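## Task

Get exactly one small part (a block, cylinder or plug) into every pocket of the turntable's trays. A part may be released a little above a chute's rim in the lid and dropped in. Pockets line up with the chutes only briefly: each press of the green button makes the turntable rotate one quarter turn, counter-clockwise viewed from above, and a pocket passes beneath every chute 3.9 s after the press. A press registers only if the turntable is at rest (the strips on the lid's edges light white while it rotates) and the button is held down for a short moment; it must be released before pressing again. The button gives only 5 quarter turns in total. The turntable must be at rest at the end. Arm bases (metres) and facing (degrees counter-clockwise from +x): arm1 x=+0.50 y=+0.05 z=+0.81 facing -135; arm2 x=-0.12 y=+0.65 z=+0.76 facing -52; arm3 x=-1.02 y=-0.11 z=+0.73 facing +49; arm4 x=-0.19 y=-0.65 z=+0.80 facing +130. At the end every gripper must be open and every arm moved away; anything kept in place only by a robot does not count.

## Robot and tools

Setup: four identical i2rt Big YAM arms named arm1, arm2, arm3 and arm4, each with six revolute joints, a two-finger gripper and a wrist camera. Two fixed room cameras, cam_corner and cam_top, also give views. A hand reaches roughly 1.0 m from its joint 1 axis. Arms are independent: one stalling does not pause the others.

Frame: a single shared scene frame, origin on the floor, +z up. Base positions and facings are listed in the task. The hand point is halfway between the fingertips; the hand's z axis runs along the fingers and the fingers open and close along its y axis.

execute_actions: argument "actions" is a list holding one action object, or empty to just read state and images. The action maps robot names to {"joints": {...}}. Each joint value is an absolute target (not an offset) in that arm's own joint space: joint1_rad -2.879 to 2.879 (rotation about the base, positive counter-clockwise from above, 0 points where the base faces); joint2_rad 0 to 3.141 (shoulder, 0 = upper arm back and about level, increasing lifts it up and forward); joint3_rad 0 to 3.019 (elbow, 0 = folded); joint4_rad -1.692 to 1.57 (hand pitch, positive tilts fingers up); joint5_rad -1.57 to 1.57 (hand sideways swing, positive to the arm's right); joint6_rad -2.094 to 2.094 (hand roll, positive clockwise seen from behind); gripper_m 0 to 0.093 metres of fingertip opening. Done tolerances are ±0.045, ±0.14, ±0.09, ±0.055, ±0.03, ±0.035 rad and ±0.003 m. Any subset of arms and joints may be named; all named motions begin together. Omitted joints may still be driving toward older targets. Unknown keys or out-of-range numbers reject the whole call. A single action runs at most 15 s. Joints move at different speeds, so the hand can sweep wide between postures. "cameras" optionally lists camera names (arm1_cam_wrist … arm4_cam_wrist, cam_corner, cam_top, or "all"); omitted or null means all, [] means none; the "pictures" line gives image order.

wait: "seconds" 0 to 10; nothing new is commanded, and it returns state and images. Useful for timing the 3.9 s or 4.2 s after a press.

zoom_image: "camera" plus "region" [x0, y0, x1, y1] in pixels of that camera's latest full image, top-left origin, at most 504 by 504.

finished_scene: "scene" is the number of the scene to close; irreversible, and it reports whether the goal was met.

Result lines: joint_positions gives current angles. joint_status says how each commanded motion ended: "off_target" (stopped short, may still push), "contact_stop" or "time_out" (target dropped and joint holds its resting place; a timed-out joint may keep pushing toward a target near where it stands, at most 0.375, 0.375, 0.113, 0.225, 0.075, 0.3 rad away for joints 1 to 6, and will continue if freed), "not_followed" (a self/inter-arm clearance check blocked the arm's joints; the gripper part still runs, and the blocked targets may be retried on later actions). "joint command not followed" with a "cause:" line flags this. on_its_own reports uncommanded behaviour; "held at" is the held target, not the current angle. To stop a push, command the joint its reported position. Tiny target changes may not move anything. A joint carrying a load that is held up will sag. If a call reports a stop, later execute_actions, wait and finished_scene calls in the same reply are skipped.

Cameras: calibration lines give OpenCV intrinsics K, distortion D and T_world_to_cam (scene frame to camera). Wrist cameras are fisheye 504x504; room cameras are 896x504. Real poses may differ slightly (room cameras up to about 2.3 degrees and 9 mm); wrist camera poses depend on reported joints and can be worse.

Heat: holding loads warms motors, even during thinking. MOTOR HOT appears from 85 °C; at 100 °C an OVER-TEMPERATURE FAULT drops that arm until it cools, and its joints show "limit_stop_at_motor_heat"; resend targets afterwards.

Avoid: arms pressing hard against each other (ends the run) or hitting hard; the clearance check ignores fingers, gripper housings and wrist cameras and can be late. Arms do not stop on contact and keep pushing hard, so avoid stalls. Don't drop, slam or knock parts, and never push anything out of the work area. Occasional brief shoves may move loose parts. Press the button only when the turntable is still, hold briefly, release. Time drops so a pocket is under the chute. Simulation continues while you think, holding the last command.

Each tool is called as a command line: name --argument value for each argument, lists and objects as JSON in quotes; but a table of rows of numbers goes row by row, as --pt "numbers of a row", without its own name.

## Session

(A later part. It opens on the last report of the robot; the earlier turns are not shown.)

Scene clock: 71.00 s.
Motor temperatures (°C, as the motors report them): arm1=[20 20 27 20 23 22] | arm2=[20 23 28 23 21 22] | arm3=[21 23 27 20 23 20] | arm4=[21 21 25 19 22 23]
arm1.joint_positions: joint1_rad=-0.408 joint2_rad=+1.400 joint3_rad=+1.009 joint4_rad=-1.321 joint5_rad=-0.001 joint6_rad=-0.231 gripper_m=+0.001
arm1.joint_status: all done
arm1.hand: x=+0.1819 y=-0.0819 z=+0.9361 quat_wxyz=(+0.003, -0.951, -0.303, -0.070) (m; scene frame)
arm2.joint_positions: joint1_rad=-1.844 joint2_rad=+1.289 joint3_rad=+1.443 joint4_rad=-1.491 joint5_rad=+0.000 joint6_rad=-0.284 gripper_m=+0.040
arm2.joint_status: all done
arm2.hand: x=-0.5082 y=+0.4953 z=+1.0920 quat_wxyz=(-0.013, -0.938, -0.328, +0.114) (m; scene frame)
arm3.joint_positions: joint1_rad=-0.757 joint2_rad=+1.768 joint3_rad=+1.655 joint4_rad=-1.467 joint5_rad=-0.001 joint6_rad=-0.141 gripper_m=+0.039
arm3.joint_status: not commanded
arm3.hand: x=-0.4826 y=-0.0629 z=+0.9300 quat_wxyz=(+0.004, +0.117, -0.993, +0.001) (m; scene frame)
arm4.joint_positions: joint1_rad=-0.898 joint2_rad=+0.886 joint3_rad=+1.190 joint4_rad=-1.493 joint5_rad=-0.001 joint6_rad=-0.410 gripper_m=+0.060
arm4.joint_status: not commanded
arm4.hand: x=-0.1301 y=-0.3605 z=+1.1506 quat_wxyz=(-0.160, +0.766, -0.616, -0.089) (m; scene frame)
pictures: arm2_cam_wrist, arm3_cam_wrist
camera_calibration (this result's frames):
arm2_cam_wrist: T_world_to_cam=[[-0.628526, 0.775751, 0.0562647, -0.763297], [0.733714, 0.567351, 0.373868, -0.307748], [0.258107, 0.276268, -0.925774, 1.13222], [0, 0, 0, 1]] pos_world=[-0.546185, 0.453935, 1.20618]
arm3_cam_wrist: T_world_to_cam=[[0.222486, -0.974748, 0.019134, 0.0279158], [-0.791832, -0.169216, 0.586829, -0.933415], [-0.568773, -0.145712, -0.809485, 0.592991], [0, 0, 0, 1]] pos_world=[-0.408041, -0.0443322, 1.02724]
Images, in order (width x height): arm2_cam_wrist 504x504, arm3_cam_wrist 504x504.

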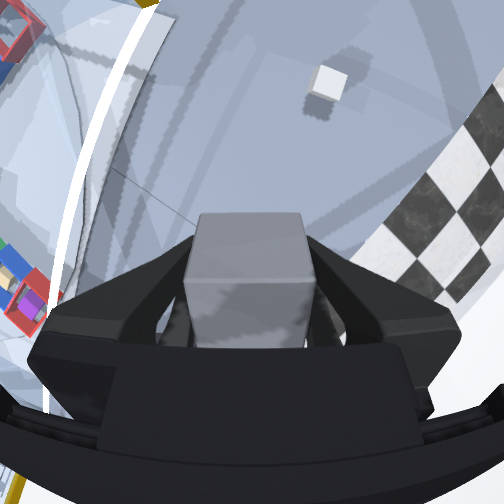

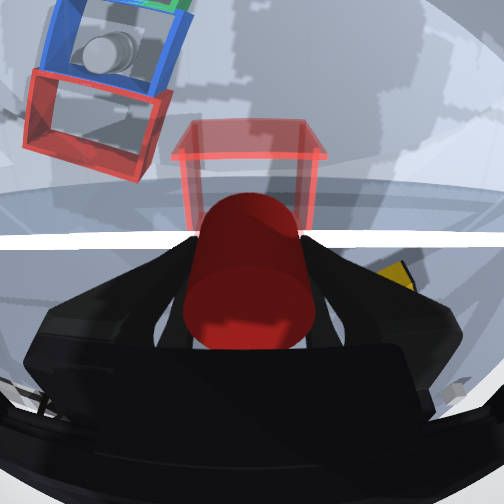

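wait --seconds 1.6

execute_actions --actions '[{"arm3":{"joints":{"gripper_m":0.06}},"arm2":{"joints":{"joint1_rad":-0.738,"joint3_rad":1.56}}}]'

Scene clock: 72.67 s.
Motor temperatures (°C, as the motors report them): arm1=[20 20 27 20 23 22] | arm2=[20 23 29 23 21 22] | arm3=[21 23 27 20 23 20] | arm4=[21 21 25 19 22 23]
arm1.joint_positions: joint1_rad=-0.408 joint2_rad=+1.400 joint3_rad=+1.009 joint4_rad=-1.321 joint5_rad=-0.001 joint6_rad=-0.231 gripper_m=+0.001
arm1.joint_status: all done
arm1.hand: x=+0.1819 y=-0.0819 z=+0.9361 quat_wxyz=(+0.003, -0.951, -0.303, -0.070) (m; scene frame)
arm2.joint_positions: joint1_rad=-1.844 joint2_rad=+1.289 joint3_rad=+1.443 joint4_rad=-1.491 joint5_rad=+0.000 joint6_rad=-0.284 gripper_m=+0.040
arm2.joint_status: all done
arm2.hand: x=-0.5082 y=+0.4953 z=+1.0920 quat_wxyz=(-0.013, -0.938, -0.328, +0.114) (m; scene frame)
arm3.joint_positions: joint1_rad=-0.757 joint2_rad=+1.768 joint3_rad=+1.655 joint4_rad=-1.467 joint5_rad=-0.001 joint6_rad=-0.141 gripper_m=+0.039
arm3.joint_status: not commanded
arm3.hand: x=-0.4826 y=-0.0629 z=+0.9300 quat_wxyz=(+0.004, +0.117, -0.993, +0.001) (m; scene frame)
arm4.joint_positions: joint1_rad=-0.898 joint2_rad=+0.886 joint3_rad=+1.190 joint4_rad=-1.493 joint5_rad=-0.001 joint6_rad=-0.410 gripper_m=+0.060
arm4.joint_status: not commanded
arm4.hand: x=-0.1301 y=-0.3605 z=+1.1506 quat_wxyz=(-0.160, +0.766, -0.616, -0.089) (m; scene frame)
wait: 1.60 s; at rest by 0.20 s
pictures: arm1_cam_wrist, arm2_cam_wrist, arm3_cam_wrist, arm4_cam_wrist, cam_corner, cam_top
camera_calibration (this result's frames):
arm1_cam_wrist: T_world_to_cam=[[-0.584149, 0.809998, -0.0517064, 0.21798], [0.563333, 0.450474, 0.692624, -0.707711], [0.584317, 0.375468, -0.719443, 0.726351], [0, 0, 0, 1]] pos_world=[0.10159, -0.130479, 1.02402]
arm2_cam_wrist: T_world_to_cam=[[-0.628812, 0.775513, 0.0563489, -0.763417], [0.733517, 0.567594, 0.373885, -0.307987], [0.257969, 0.276436, -0.925762, 1.13205], [0, 0, 0, 1]] pos_world=[-0.546166, 0.453912, 1.20618]
arm3_cam_wrist: T_world_to_cam=[[0.222486, -0.974748, 0.019134, 0.0279158], [-0.791832, -0.169216, 0.586829, -0.933415], [-0.568773, -0.145712, -0.809485, 0.592991], [0, 0, 0, 1]] pos_world=[-0.408041, -0.0443322, 1.02724]
arm4_cam_wrist: T_world_to_cam=[[0.974378, 0.18275, 0.131106, 0.0403873], [0.141069, -0.950575, 0.276598, -0.636751], [0.175175, -0.251016, -0.952, 1.15152], [0, 0, 0, 1]] pos_world=[-0.151244, -0.32361, 1.26708]
Images, in order (width x height): arm1_cam_wrist 504x504, arm2_cam_wrist 504x504, arm3_cam_wrist 504x504, arm4_cam_wrist 504x504, cam_corner 896x504, cam_top 896x504.

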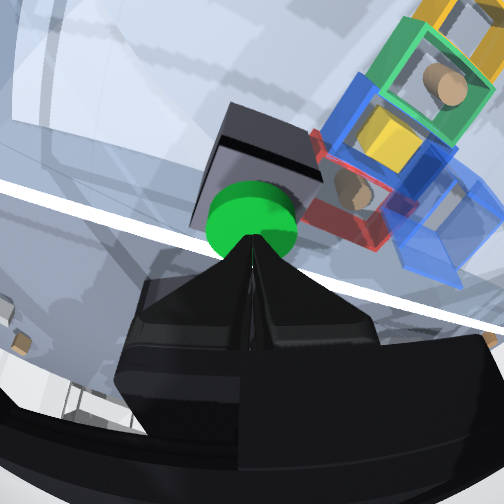

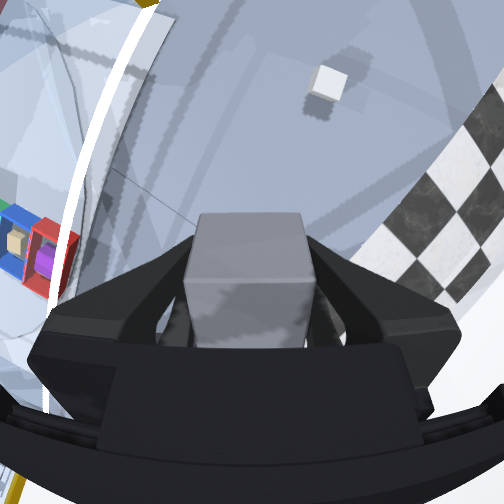

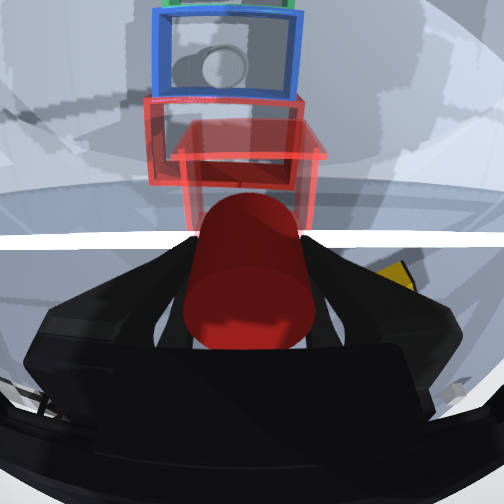

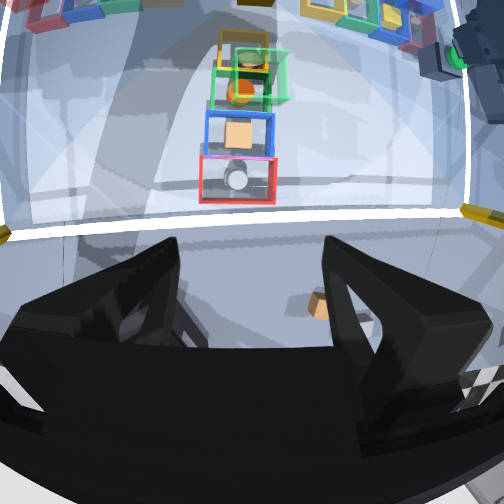

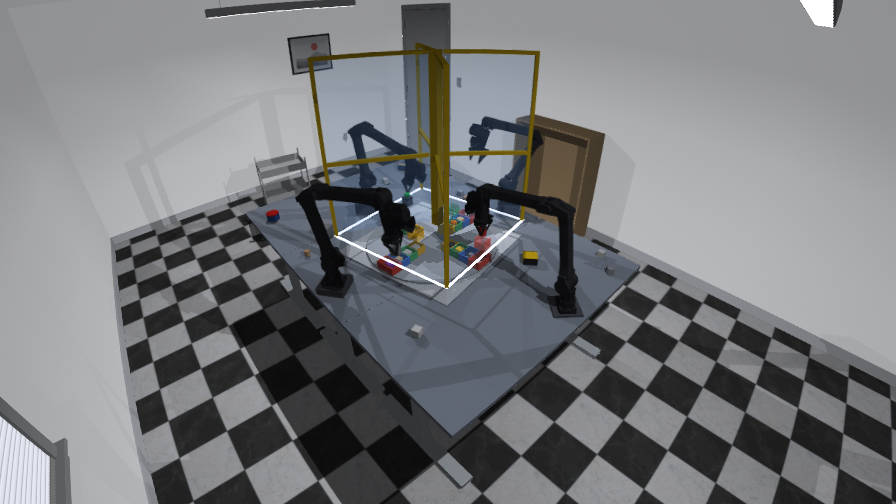

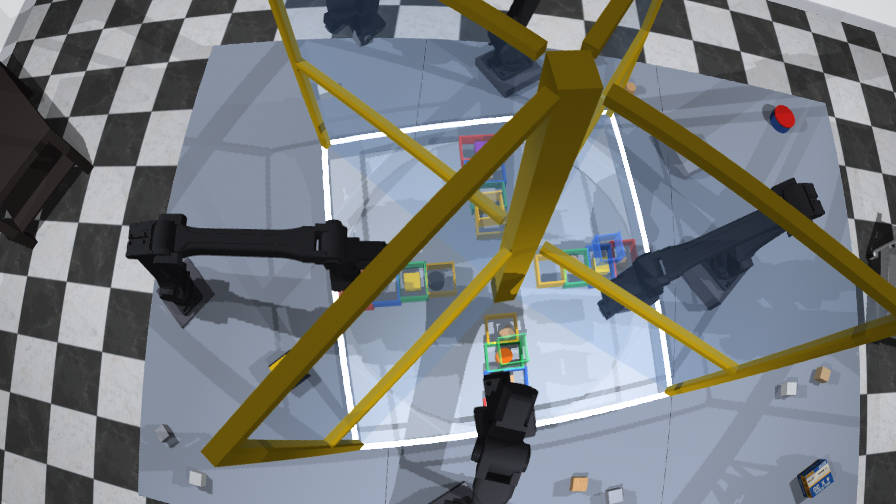

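Scene clock: 74.20 s.
Motor temperatures (°C, as the motors report them): arm1=[20 20 27 20 23 22] | arm2=[20 23 29 23 21 22] | arm3=[21 23 27 20 23 20] | arm4=[21 21 25 19 22 23]
arm1.joint_positions: joint1_rad=-0.408 joint2_rad=+1.400 joint3_rad=+1.009 joint4_rad=-1.321 joint5_rad=-0.001 joint6_rad=-0.231 gripper_m=+0.001
arm1.joint_status: not commanded
arm1.hand: x=+0.1819 y=-0.0819 z=+0.9361 quat_wxyz=(+0.003, -0.951, -0.303, -0.070) (m; scene frame)
arm2.joint_positions: joint1_rad=-0.734 joint2_rad=+1.301 joint3_rad=+1.498 joint4_rad=-1.493 joint5_rad=-0.002 joint6_rad=-0.285 gripper_m=+0.040
arm2.joint_status: all done
arm2.hand: x=-0.1533 y=+0.2273 z=+1.1172 quat_wxyz=(-0.086, -0.621, -0.771, +0.113) (m; scene frame)
arm3.joint_positions: joint1_rad=-0.757 joint2_rad=+1.768 joint3_rad=+1.655 joint4_rad=-1.467 joint5_rad=-0.001 joint6_rad=-0.141 gripper_m=+0.060
arm3.joint_status: all done
arm3.hand: x=-0.4826 y=-0.0629 z=+0.9300 quat_wxyz=(+0.004, +0.117, -0.993, +0.001) (m; scene frame)
arm4.joint_positions: joint1_rad=-0.898 joint2_rad=+0.886 joint3_rad=+1.190 joint4_rad=-1.493 joint5_rad=-0.001 joint6_rad=-0.410 gripper_m=+0.060
arm4.joint_status: not commanded
arm4.hand: x=-0.1301 y=-0.3605 z=+1.1506 quat_wxyz=(-0.160, +0.766, -0.616, -0.089) (m; scene frame)
pictures: arm1_cam_wrist, arm2_cam_wrist, arm3_cam_wrist, arm4_cam_wrist, cam_corner, cam_top
camera_calibration (this result's frames):
arm1_cam_wrist: T_world_to_cam=[[-0.584149, 0.809998, -0.0517064, 0.21798], [0.563333, 0.450474, 0.692624, -0.707711], [0.584317, 0.375468, -0.719443, 0.726351], [0, 0, 0, 1]] pos_world=[0.10159, -0.130479, 1.02402]
arm2_cam_wrist: T_world_to_cam=[[-0.973631, -0.215896, 0.0736934, -0.180727], [-0.181292, 0.928344, 0.324516, -0.592744], [-0.138475, 0.302599, -0.943005, 1.09045], [0, 0, 0, 1]] pos_world=[-0.132422, 0.181284, 1.23397]
arm3_cam_wrist: T_world_to_cam=[[0.222486, -0.974748, 0.019134, 0.0279158], [-0.791832, -0.169216, 0.586829, -0.933415], [-0.568773, -0.145712, -0.809485, 0.592991], [0, 0, 0, 1]] pos_world=[-0.408041, -0.0443322, 1.02724]
arm4_cam_wrist: T_world_to_cam=[[0.974378, 0.18275, 0.131106, 0.0403873], [0.141069, -0.950575, 0.276598, -0.636751], [0.175175, -0.251016, -0.952, 1.15152], [0, 0, 0, 1]] pos_world=[-0.151244, -0.32361, 1.26708]
Images, in order (width x height): arm1_cam_wrist 504x504, arm2_cam_wrist 504x504, arm3_cam_wrist 504x504, arm4_cam_wrist 504x504, cam_corner 896x504, cam_top 896x504.

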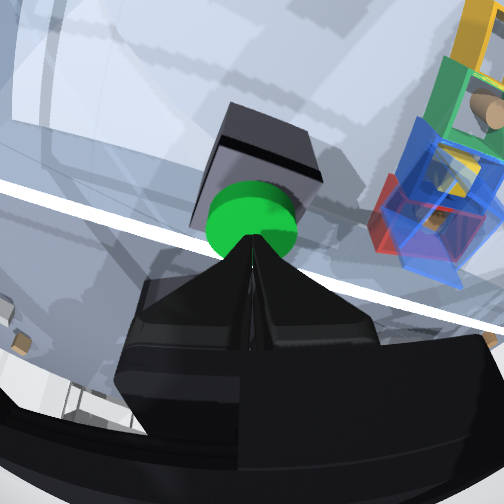

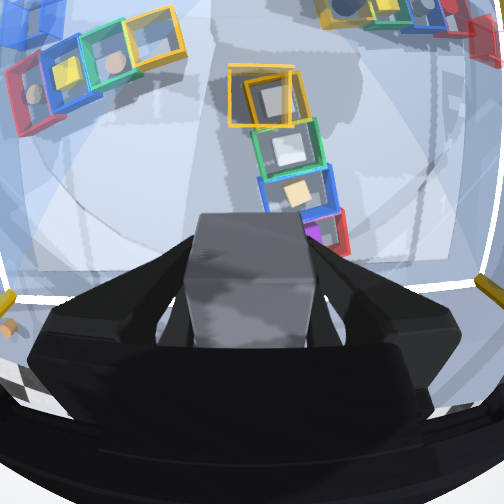

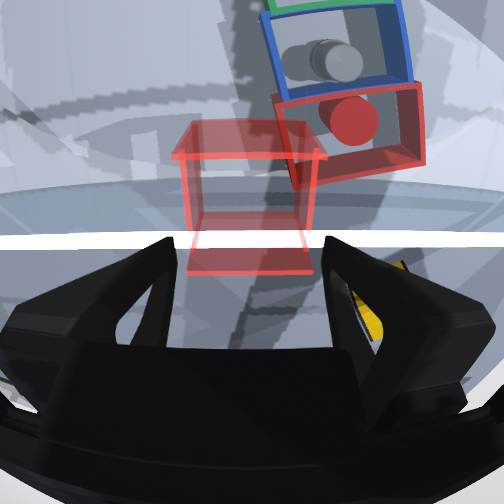

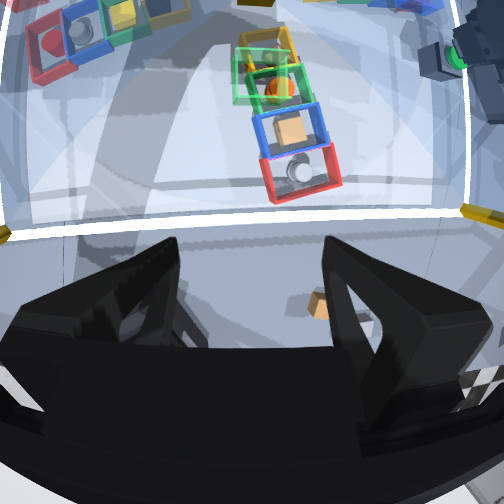

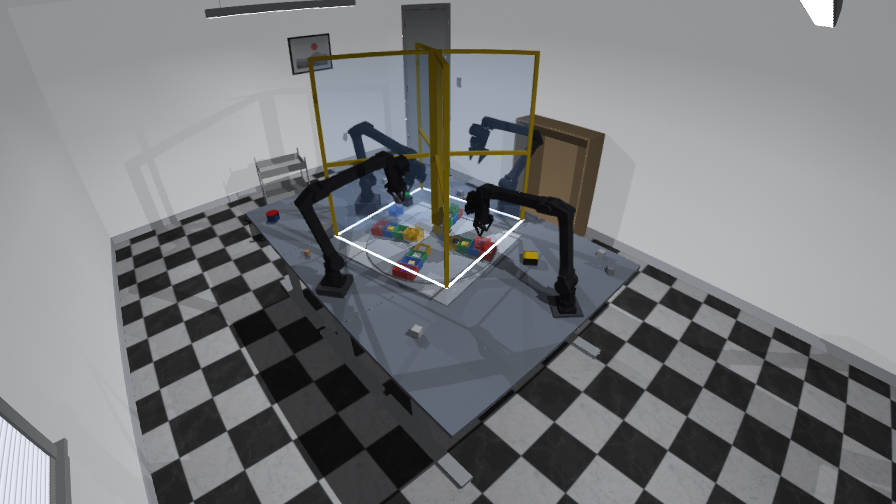

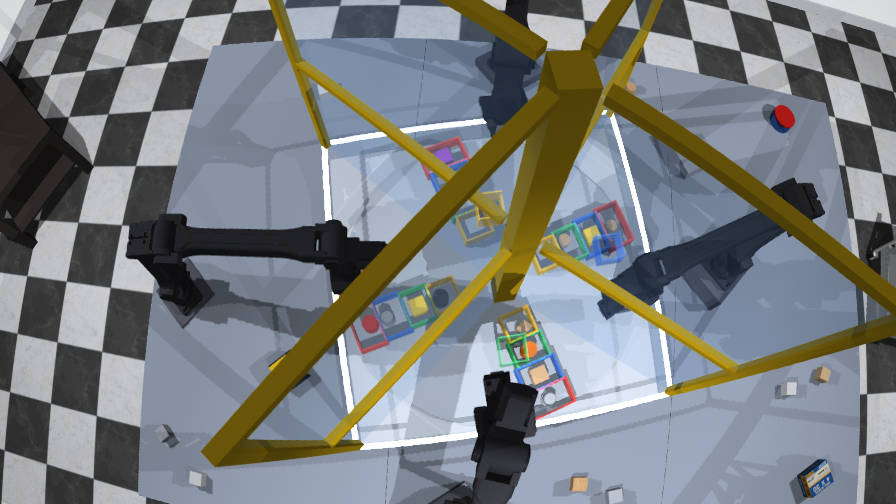

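execute_actions --actions '[{"arm2":{"joints":{"joint2_rad":1.718,"joint3_rad":1.51,"joint4_rad":-1.316}},"arm3":{"joints":{"joint2_rad":1.3}}}]' --cameras '["arm2_cam_wrist","cam_top"]'

Scene clock: 76.07 s.
Motor temperatures (°C, as the motors report them): arm1=[20 20 27 20 23 22] | arm2=[20 23 29 23 21 22] | arm3=[21 23 27 20 23 20] | arm4=[21 21 25 19 22 23]
arm1.joint_positions: joint1_rad=-0.408 joint2_rad=+1.400 joint3_rad=+1.009 joint4_rad=-1.321 joint5_rad=-0.001 joint6_rad=-0.231 gripper_m=+0.001
arm1.joint_status: not commanded
arm1.hand: x=+0.1819 y=-0.0819 z=+0.9361 quat_wxyz=(+0.003, -0.951, -0.303, -0.070) (m; scene frame)
arm2.joint_positions: joint1_rad=-0.734 joint2_rad=+1.736 joint3_rad=+1.498 joint4_rad=-1.323 joint5_rad=-0.002 joint6_rad=-0.285 gripper_m=+0.040
arm2.joint_status: all done
arm2.hand: x=-0.1581 y=+0.1285 z=+0.9235 quat_wxyz=(-0.010, -0.627, -0.779, +0.004) (m; scene frame)
arm3.joint_positions: joint1_rad=-0.757 joint2_rad=+1.298 joint3_rad=+1.669 joint4_rad=-1.468 joint5_rad=-0.001 joint6_rad=-0.141 gripper_m=+0.060
arm3.joint_status: all done
arm3.hand: x=-0.5692 y=-0.0704 z=+1.1635 quat_wxyz=(-0.235, +0.114, -0.965, +0.007) (m; scene frame)
arm4.joint_positions: joint1_rad=-0.898 joint2_rad=+0.886 joint3_rad=+1.190 joint4_rad=-1.493 joint5_rad=-0.001 joint6_rad=-0.410 gripper_m=+0.060
arm4.joint_status: not commanded
arm4.hand: x=-0.1301 y=-0.3605 z=+1.1506 quat_wxyz=(-0.160, +0.766, -0.616, -0.089) (m; scene frame)
pictures: arm2_cam_wrist, cam_top
camera_calibration (this result's frames):
arm2_cam_wrist: T_world_to_cam=[[-0.973664, -0.227966, -0.00318416, -0.119932], [-0.191776, 0.811382, 0.552161, -0.635918], [-0.123291, 0.53823, -0.833731, 0.808247], [0, 0, 0, 1]] pos_world=[-0.139079, 0.0536091, 1.02461]
Images, in order (width x height): arm2_cam_wrist 504x504, cam_top 896x504.

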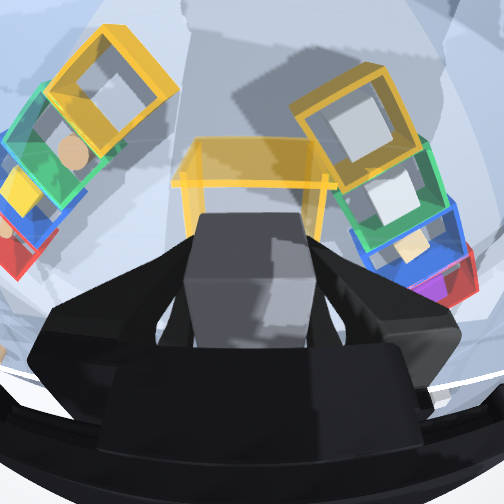

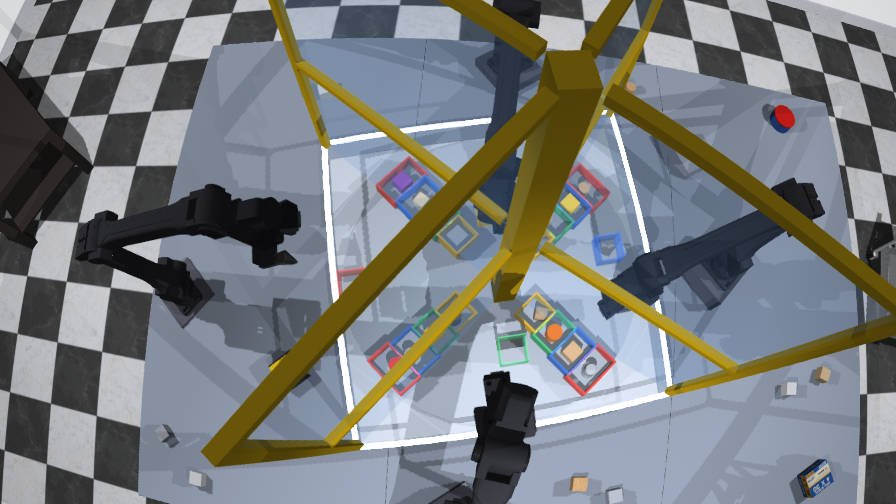

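zoom_image --camera "arm2_cam_wrist" --region '[160, 120, 350, 300]'

Region (160, 120, 350, 300) of arm2_cam_wrist's 504x504 image, scaled by 2.653, with more detail than that image has; it fills the top 477 rows of this view, and the rest is white.

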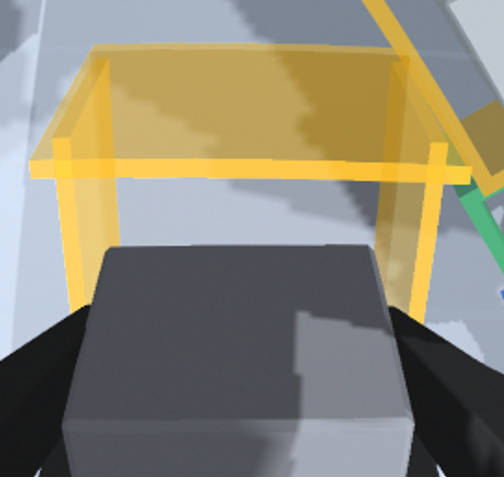

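wait --seconds 1.0

execute_actions --actions '[{"arm1":{"joints":{"joint2_rad":1.5}}}]' --cameras '["cam_top"]'

Scene clock: 80.17 s.
Motor temperatures (°C, as the motors report them): arm1=[20 20 27 20 23 22] | arm2=[20 23 29 23 21 22] | arm3=[21 23 27 20 23 20] | arm4=[21 21 25 19 22 23]
arm1.joint_positions: joint1_rad=-0.408 joint2_rad=+1.400 joint3_rad=+1.009 joint4_rad=-1.321 joint5_rad=-0.001 joint6_rad=-0.231 gripper_m=+0.001
arm1.joint_status: not commanded
arm1.hand: x=+0.1819 y=-0.0819 z=+0.9361 quat_wxyz=(+0.003, -0.951, -0.303, -0.070) (m; scene frame)
arm2.joint_positions: joint1_rad=-0.734 joint2_rad=+1.736 joint3_rad=+1.498 joint4_rad=-1.323 joint5_rad=-0.002 joint6_rad=-0.285 gripper_m=+0.040
arm2.joint_status: all done
arm2.hand: x=-0.1581 y=+0.1285 z=+0.9235 quat_wxyz=(-0.010, -0.627, -0.779, +0.004) (m; scene frame)
arm3.joint_positions: joint1_rad=-0.757 joint2_rad=+1.298 joint3_rad=+1.669 joint4_rad=-1.468 joint5_rad=-0.001 joint6_rad=-0.141 gripper_m=+0.060
arm3.joint_status: all done
arm3.hand: x=-0.5692 y=-0.0704 z=+1.1635 quat_wxyz=(-0.235, +0.114, -0.965, +0.007) (m; scene frame)
arm4.joint_positions: joint1_rad=-0.898 joint2_rad=+0.886 joint3_rad=+1.190 joint4_rad=-1.493 joint5_rad=-0.001 joint6_rad=-0.410 gripper_m=+0.060
arm4.joint_status: not commanded
arm4.hand: x=-0.1301 y=-0.3605 z=+1.1506 quat_wxyz=(-0.160, +0.766, -0.616, -0.089) (m; scene frame)
wait: 1.00 s; at rest from the start
pictures: arm1_cam_wrist, arm2_cam_wrist, arm3_cam_wrist, arm4_cam_wrist, cam_corner, cam_top
camera_calibration (this result's frames):
arm1_cam_wrist: T_world_to_cam=[[-0.584149, 0.809998, -0.0517064, 0.21798], [0.563333, 0.450474, 0.692624, -0.707711], [0.584317, 0.375468, -0.719443, 0.726351], [0, 0, 0, 1]] pos_world=[0.10159, -0.130479, 1.02402]
arm2_cam_wrist: T_world_to_cam=[[-0.973664, -0.227966, -0.00318416, -0.119932], [-0.191776, 0.811382, 0.552161, -0.635918], [-0.123291, 0.53823, -0.833731, 0.808247], [0, 0, 0, 1]] pos_world=[-0.139079, 0.0536091, 1.02461]
arm3_cam_wrist: T_world_to_cam=[[0.20016, -0.976675, 0.0777348, -0.045583], [-0.971326, -0.187421, 0.146282, -0.731097], [-0.128301, -0.104786, -0.986184, 1.19087], [0, 0, 0, 1]] pos_world=[-0.548221, -0.0567571, 1.2849]
arm4_cam_wrist: T_world_to_cam=[[0.974378, 0.18275, 0.131106, 0.0403873], [0.141069, -0.950575, 0.276598, -0.636751], [0.175175, -0.251016, -0.952, 1.15152], [0, 0, 0, 1]] pos_world=[-0.151244, -0.32361, 1.26708]
Images, in order (width x height): arm1_cam_wrist 504x504, arm2_cam_wrist 504x504, arm3_cam_wrist 504x504, arm4_cam_wrist 504x504, cam_corner 896x504, cam_top 896x504.

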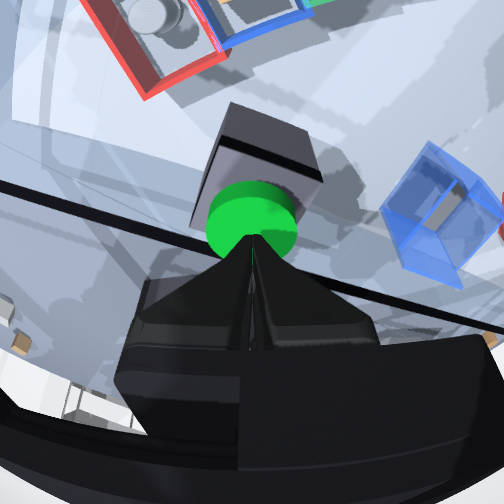

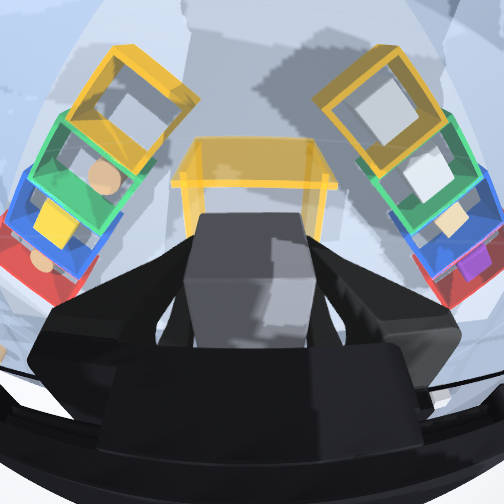

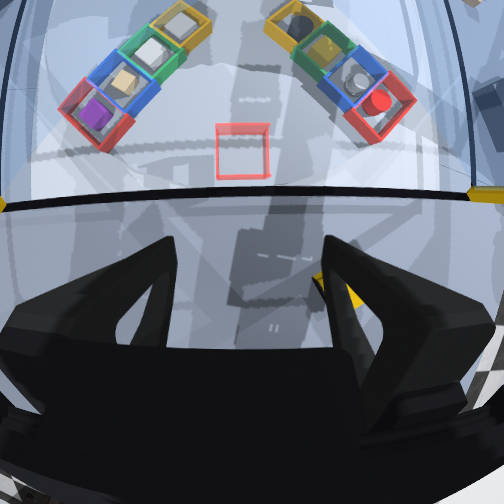

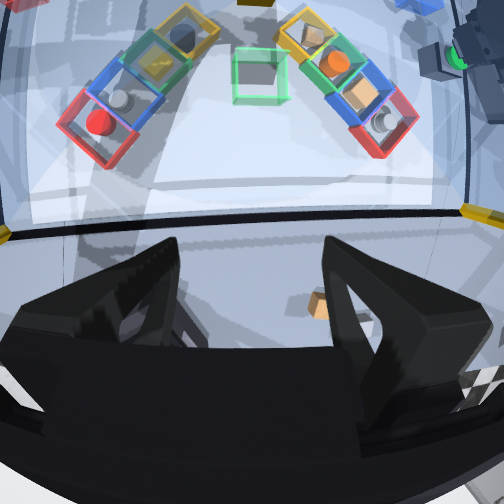

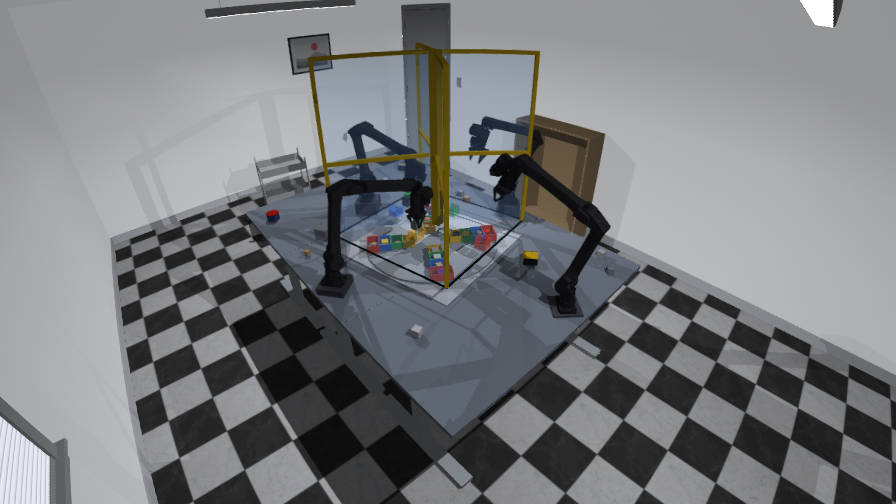

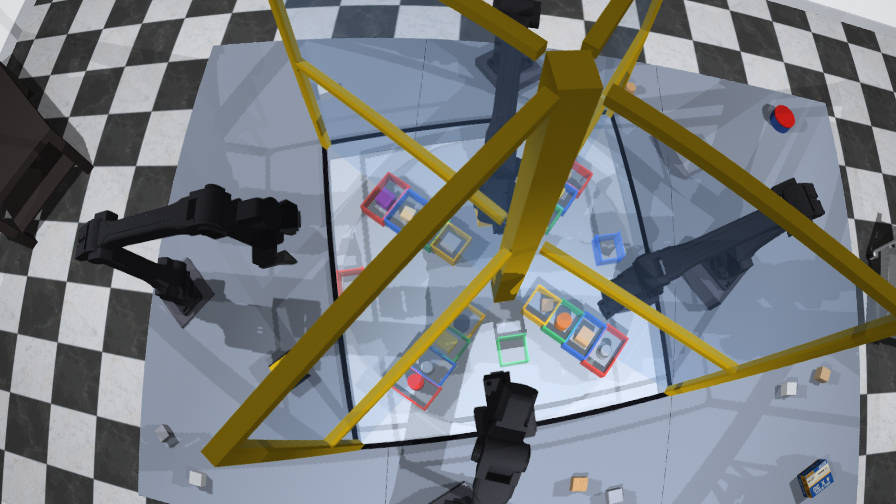

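Scene clock: 80.90 s.
Motor temperatures (°C, as the motors report them): arm1=[20 20 27 20 23 22] | arm2=[20 23 29 23 21 22] | arm3=[21 23 27 20 23 20] | arm4=[21 21 25 19 22 23]
arm1.joint_positions: joint1_rad=-0.408 joint2_rad=+1.463 joint3_rad=+1.018 joint4_rad=-1.326 joint5_rad=-0.001 joint6_rad=-0.231 gripper_m=+0.001
arm1.joint_status: all done
arm1.hand: x=+0.1807 y=-0.0825 z=+0.9185 quat_wxyz=(+0.005, -0.948, -0.302, -0.099) (m; scene frame)
arm2.joint_positions: joint1_rad=-0.734 joint2_rad=+1.736 joint3_rad=+1.498 joint4_rad=-1.323 joint5_rad=-0.002 joint6_rad=-0.285 gripper_m=+0.040
arm2.joint_status: not commanded
arm2.hand: x=-0.1581 y=+0.1285 z=+0.9235 quat_wxyz=(-0.010, -0.627, -0.779, +0.004) (m; scene frame)
arm3.joint_positions: joint1_rad=-0.757 joint2_rad=+1.298 joint3_rad=+1.669 joint4_rad=-1.468 joint5_rad=-0.001 joint6_rad=-0.141 gripper_m=+0.060
arm3.joint_status: not commanded
arm3.hand: x=-0.5692 y=-0.0704 z=+1.1635 quat_wxyz=(-0.235, +0.114, -0.965, +0.007) (m; scene frame)
arm4.joint_positions: joint1_rad=-0.898 joint2_rad=+0.886 joint3_rad=+1.190 joint4_rad=-1.493 joint5_rad=-0.001 joint6_rad=-0.410 gripper_m=+0.060
arm4.joint_status: not commanded
arm4.hand: x=-0.1301 y=-0.3605 z=+1.1506 quat_wxyz=(-0.160, +0.766, -0.616, -0.089) (m; scene frame)
pictures: cam_top
Images, in order (width x height): cam_top 896x504.

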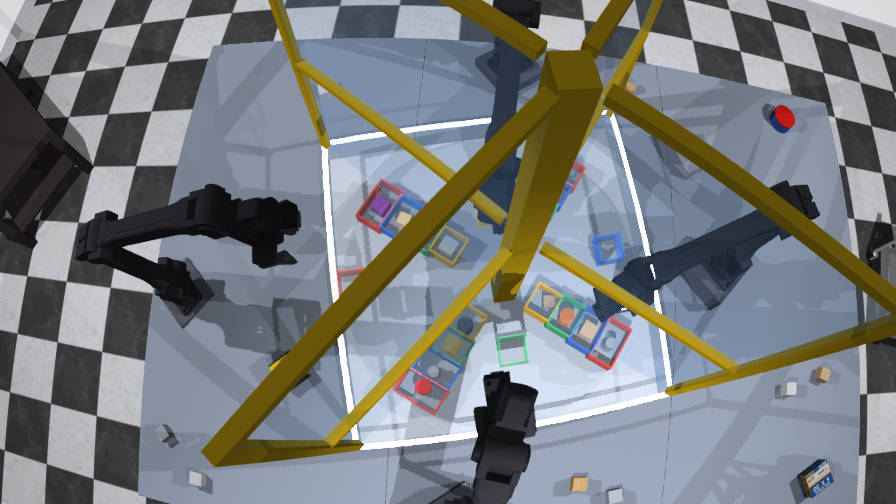

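wait --seconds 3.17

execute_actions --actions '[{"arm2":{"joints":{"gripper_m":0.06}},"arm1":{"joints":{"joint2_rad":1.4}}}]'

Scene clock: 84.17 s.
Motor temperatures (°C, as the motors report them): arm1=[20 20 27 20 23 22] | arm2=[20 23 29 23 21 22] | arm3=[21 23 27 20 23 20] | arm4=[21 21 25 19 22 23]
arm1.joint_positions: joint1_rad=-0.408 joint2_rad=+1.463 joint3_rad=+1.018 joint4_rad=-1.326 joint5_rad=-0.001 joint6_rad=-0.231 gripper_m=+0.001
arm1.joint_status: all done
arm1.hand: x=+0.1807 y=-0.0825 z=+0.9185 quat_wxyz=(+0.005, -0.948, -0.302, -0.099) (m; scene frame)
arm2.joint_positions: joint1_rad=-0.734 joint2_rad=+1.736 joint3_rad=+1.498 joint4_rad=-1.323 joint5_rad=-0.002 joint6_rad=-0.285 gripper_m=+0.040
arm2.joint_status: not commanded
arm2.hand: x=-0.1581 y=+0.1285 z=+0.9235 quat_wxyz=(-0.010, -0.627, -0.779, +0.004) (m; scene frame)
arm3.joint_positions: joint1_rad=-0.757 joint2_rad=+1.298 joint3_rad=+1.669 joint4_rad=-1.468 joint5_rad=-0.001 joint6_rad=-0.141 gripper_m=+0.060
arm3.joint_status: not commanded
arm3.hand: x=-0.5692 y=-0.0704 z=+1.1635 quat_wxyz=(-0.235, +0.114, -0.965, +0.007) (m; scene frame)
arm4.joint_positions: joint1_rad=-0.898 joint2_rad=+0.886 joint3_rad=+1.190 joint4_rad=-1.493 joint5_rad=-0.001 joint6_rad=-0.410 gripper_m=+0.060
arm4.joint_status: not commanded
arm4.hand: x=-0.1301 y=-0.3605 z=+1.1506 quat_wxyz=(-0.160, +0.766, -0.616, -0.089) (m; scene frame)
wait: 3.20 s; at rest by 0.20 s
pictures: arm1_cam_wrist, arm2_cam_wrist, arm3_cam_wrist, arm4_cam_wrist, cam_corner, cam_top
camera_calibration (this result's frames):
arm1_cam_wrist: T_world_to_cam=[[-0.581088, 0.811174, -0.0658288, 0.229338], [0.523649, 0.434582, 0.732755, -0.725581], [0.623, 0.391324, -0.677301, 0.670228], [0, 0, 0, 1]] pos_world=[0.0956624, -0.132984, 1.00072]
arm2_cam_wrist: T_world_to_cam=[[-0.973664, -0.227966, -0.00318416, -0.119932], [-0.191776, 0.811382, 0.552161, -0.635918], [-0.123291, 0.53823, -0.833731, 0.808247], [0, 0, 0, 1]] pos_world=[-0.139079, 0.0536091, 1.02461]
arm3_cam_wrist: T_world_to_cam=[[0.20016, -0.976675, 0.0777348, -0.045583], [-0.971326, -0.187421, 0.146282, -0.731097], [-0.128301, -0.104786, -0.986184, 1.19087], [0, 0, 0, 1]] pos_world=[-0.548221, -0.0567571, 1.2849]
arm4_cam_wrist: T_world_to_cam=[[0.974378, 0.18275, 0.131106, 0.0403873], [0.141069, -0.950575, 0.276598, -0.636751], [0.175175, -0.251016, -0.952, 1.15152], [0, 0, 0, 1]] pos_world=[-0.151244, -0.32361, 1.26708]
Images, in order (width x height): arm1_cam_wrist 504x504, arm2_cam_wrist 504x504, arm3_cam_wrist 504x504, arm4_cam_wrist 504x504, cam_corner 896x504, cam_top 896x504.

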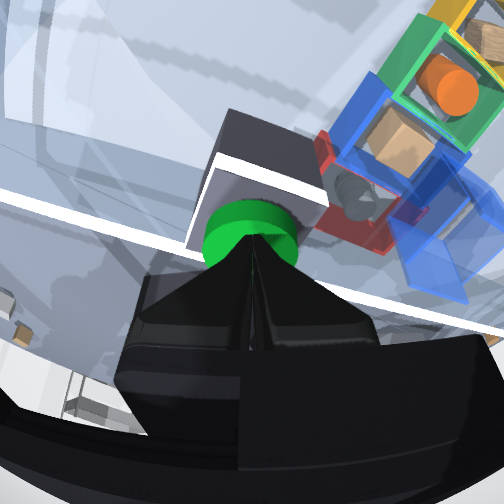

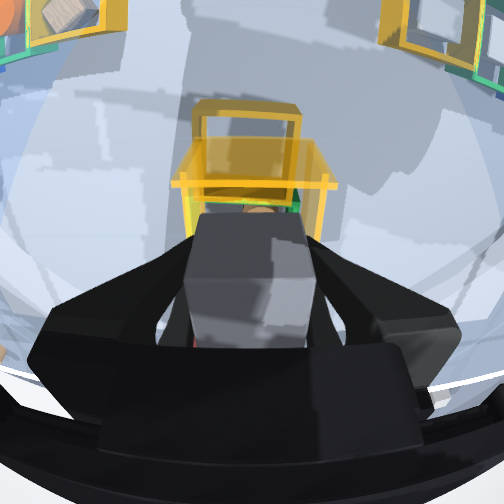

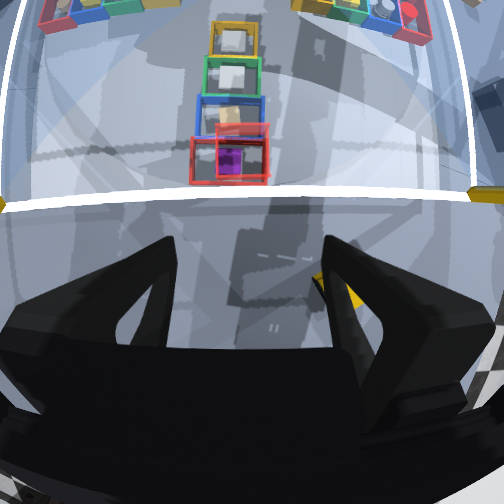

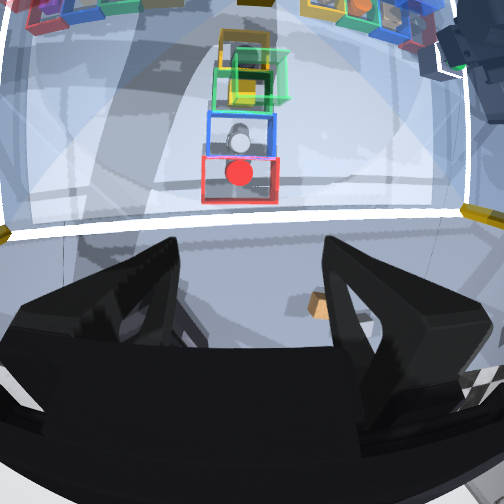

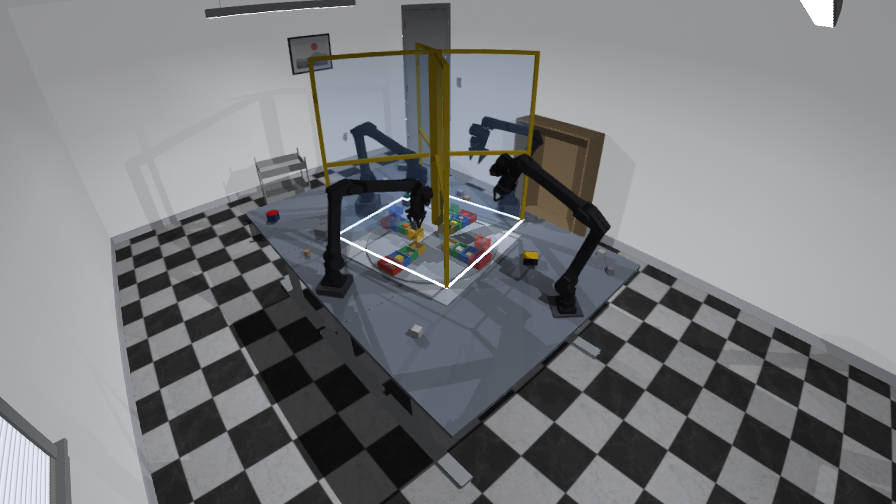

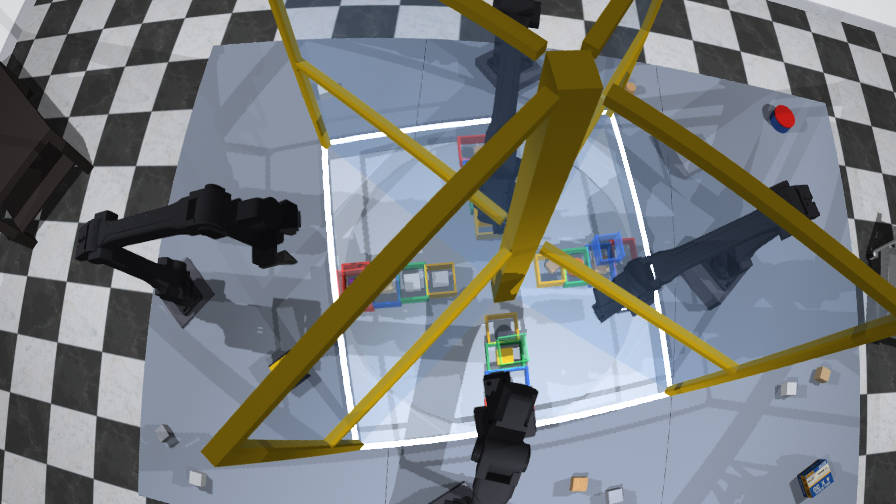

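Scene clock: 84.93 s.
Motor temperatures (°C, as the motors report them): arm1=[20 20 27 20 23 22] | arm2=[20 23 29 23 21 22] | arm3=[21 23 27 20 23 20] | arm4=[21 21 25 19 22 23]
arm1.joint_positions: joint1_rad=-0.408 joint2_rad=+1.410 joint3_rad=+1.009 joint4_rad=-1.326 joint5_rad=-0.001 joint6_rad=-0.231 gripper_m=+0.001
arm1.joint_status: all done
arm1.hand: x=+0.1831 y=-0.0814 z=+0.9330 quat_wxyz=(+0.003, -0.950, -0.302, -0.077) (m; scene frame)
arm2.joint_positions: joint1_rad=-0.734 joint2_rad=+1.733 joint3_rad=+1.498 joint4_rad=-1.323 joint5_rad=-0.002 joint6_rad=-0.285 gripper_m=+0.060
arm2.joint_status: all done
arm2.hand: x=-0.1581 y=+0.1286 z=+0.9255 quat_wxyz=(-0.012, -0.627, -0.779, +0.006) (m; scene frame)
arm3.joint_positions: joint1_rad=-0.757 joint2_rad=+1.298 joint3_rad=+1.669 joint4_rad=-1.468 joint5_rad=-0.001 joint6_rad=-0.141 gripper_m=+0.060
arm3.joint_status: not commanded
arm3.hand: x=-0.5692 y=-0.0704 z=+1.1635 quat_wxyz=(-0.235, +0.114, -0.965, +0.007) (m; scene frame)
arm4.joint_positions: joint1_rad=-0.898 joint2_rad=+0.886 joint3_rad=+1.190 joint4_rad=-1.493 joint5_rad=-0.001 joint6_rad=-0.410 gripper_m=+0.060
arm4.joint_status: not commanded
arm4.hand: x=-0.1301 y=-0.3605 z=+1.1506 quat_wxyz=(-0.160, +0.766, -0.616, -0.089) (m; scene frame)
pictures: arm1_cam_wrist, arm2_cam_wrist, arm3_cam_wrist, arm4_cam_wrist, cam_corner, cam_top
camera_calibration (this result's frames):
arm1_cam_wrist: T_world_to_cam=[[-0.583443, 0.810268, -0.0553227, 0.221397], [0.553435, 0.446513, 0.703091, -0.714692], [0.594394, 0.379596, -0.708945, 0.711944], [0, 0, 0, 1]] pos_world=[0.101533, -0.130523, 1.01947]
arm2_cam_wrist: T_world_to_cam=[[-0.973674, -0.227938, -0.00205997, -0.120955], [-0.191599, 0.813485, 0.54912, -0.634507], [-0.123489, 0.535058, -0.835741, 0.812013], [0, 0, 0, 1]] pos_world=[-0.139067, 0.0541173, 1.0268]
arm3_cam_wrist: T_world_to_cam=[[0.20016, -0.976675, 0.0777348, -0.045583], [-0.971326, -0.187421, 0.146282, -0.731097], [-0.128301, -0.104786, -0.986184, 1.19087], [0, 0, 0, 1]] pos_world=[-0.548221, -0.0567571, 1.2849]
arm4_cam_wrist: T_world_to_cam=[[0.974378, 0.18275, 0.131106, 0.0403873], [0.141069, -0.950575, 0.276598, -0.636751], [0.175175, -0.251016, -0.952, 1.15152], [0, 0, 0, 1]] pos_world=[-0.151244, -0.32361, 1.26708]
Images, in order (width x height): arm1_cam_wrist 504x504, arm2_cam_wrist 504x504, arm3_cam_wrist 504x504, arm4_cam_wrist 504x504, cam_corner 896x504, cam_top 896x504.

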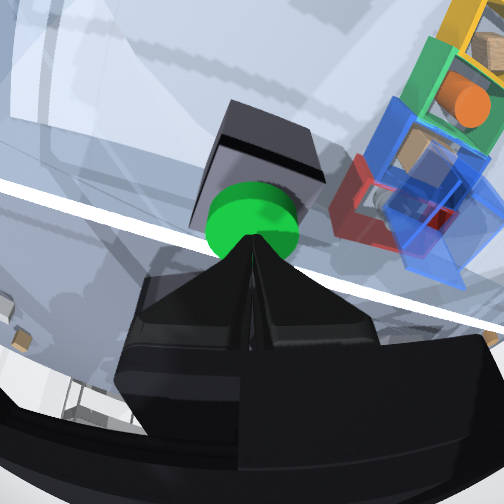

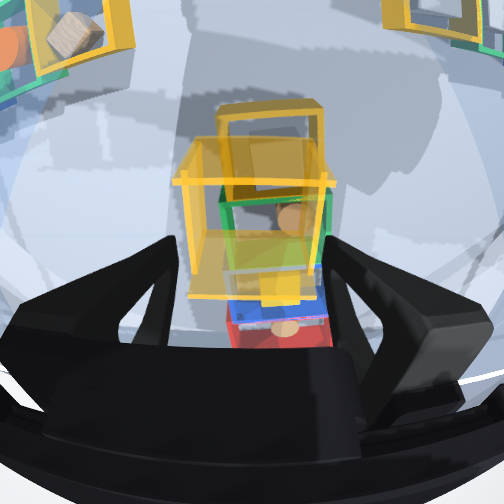

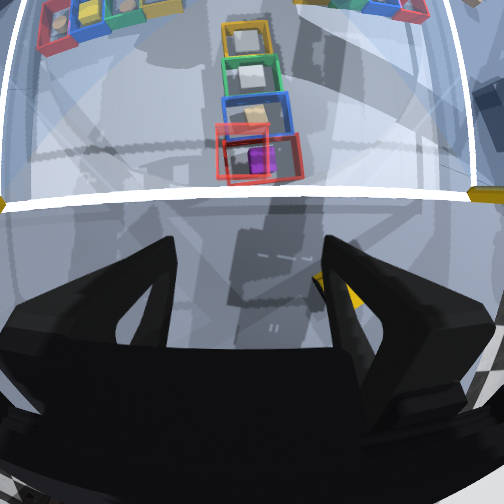

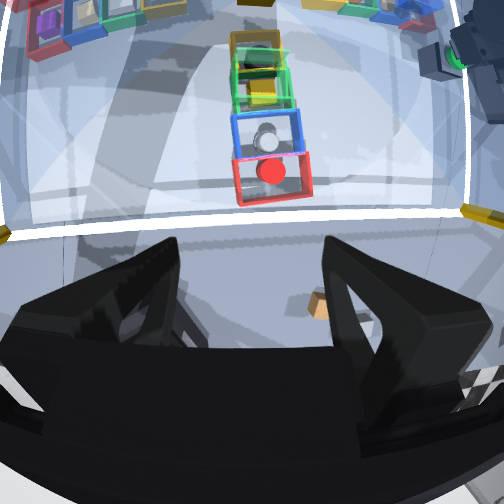

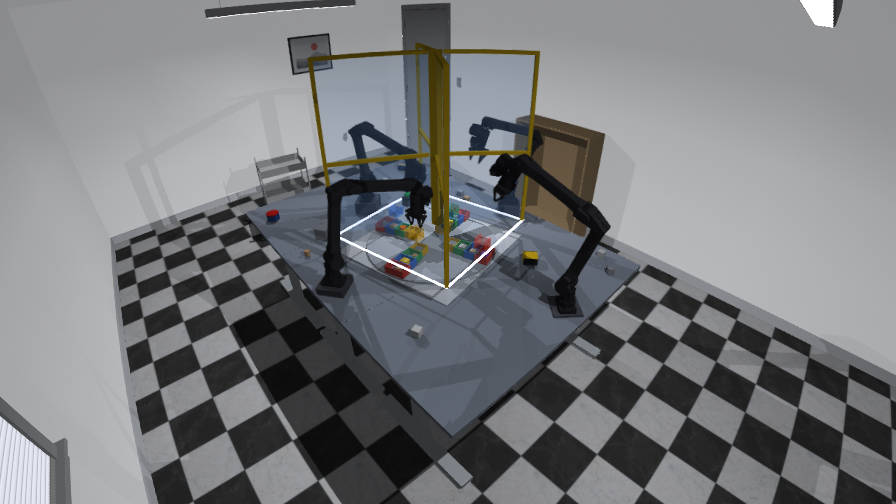

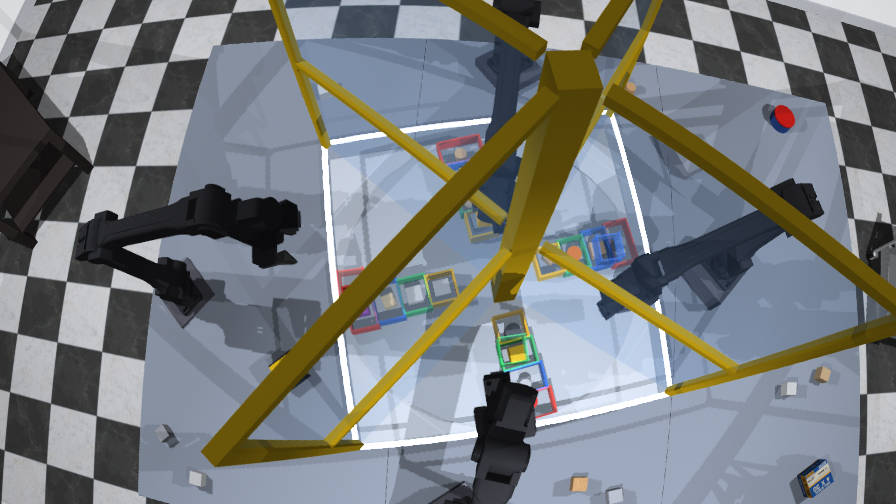

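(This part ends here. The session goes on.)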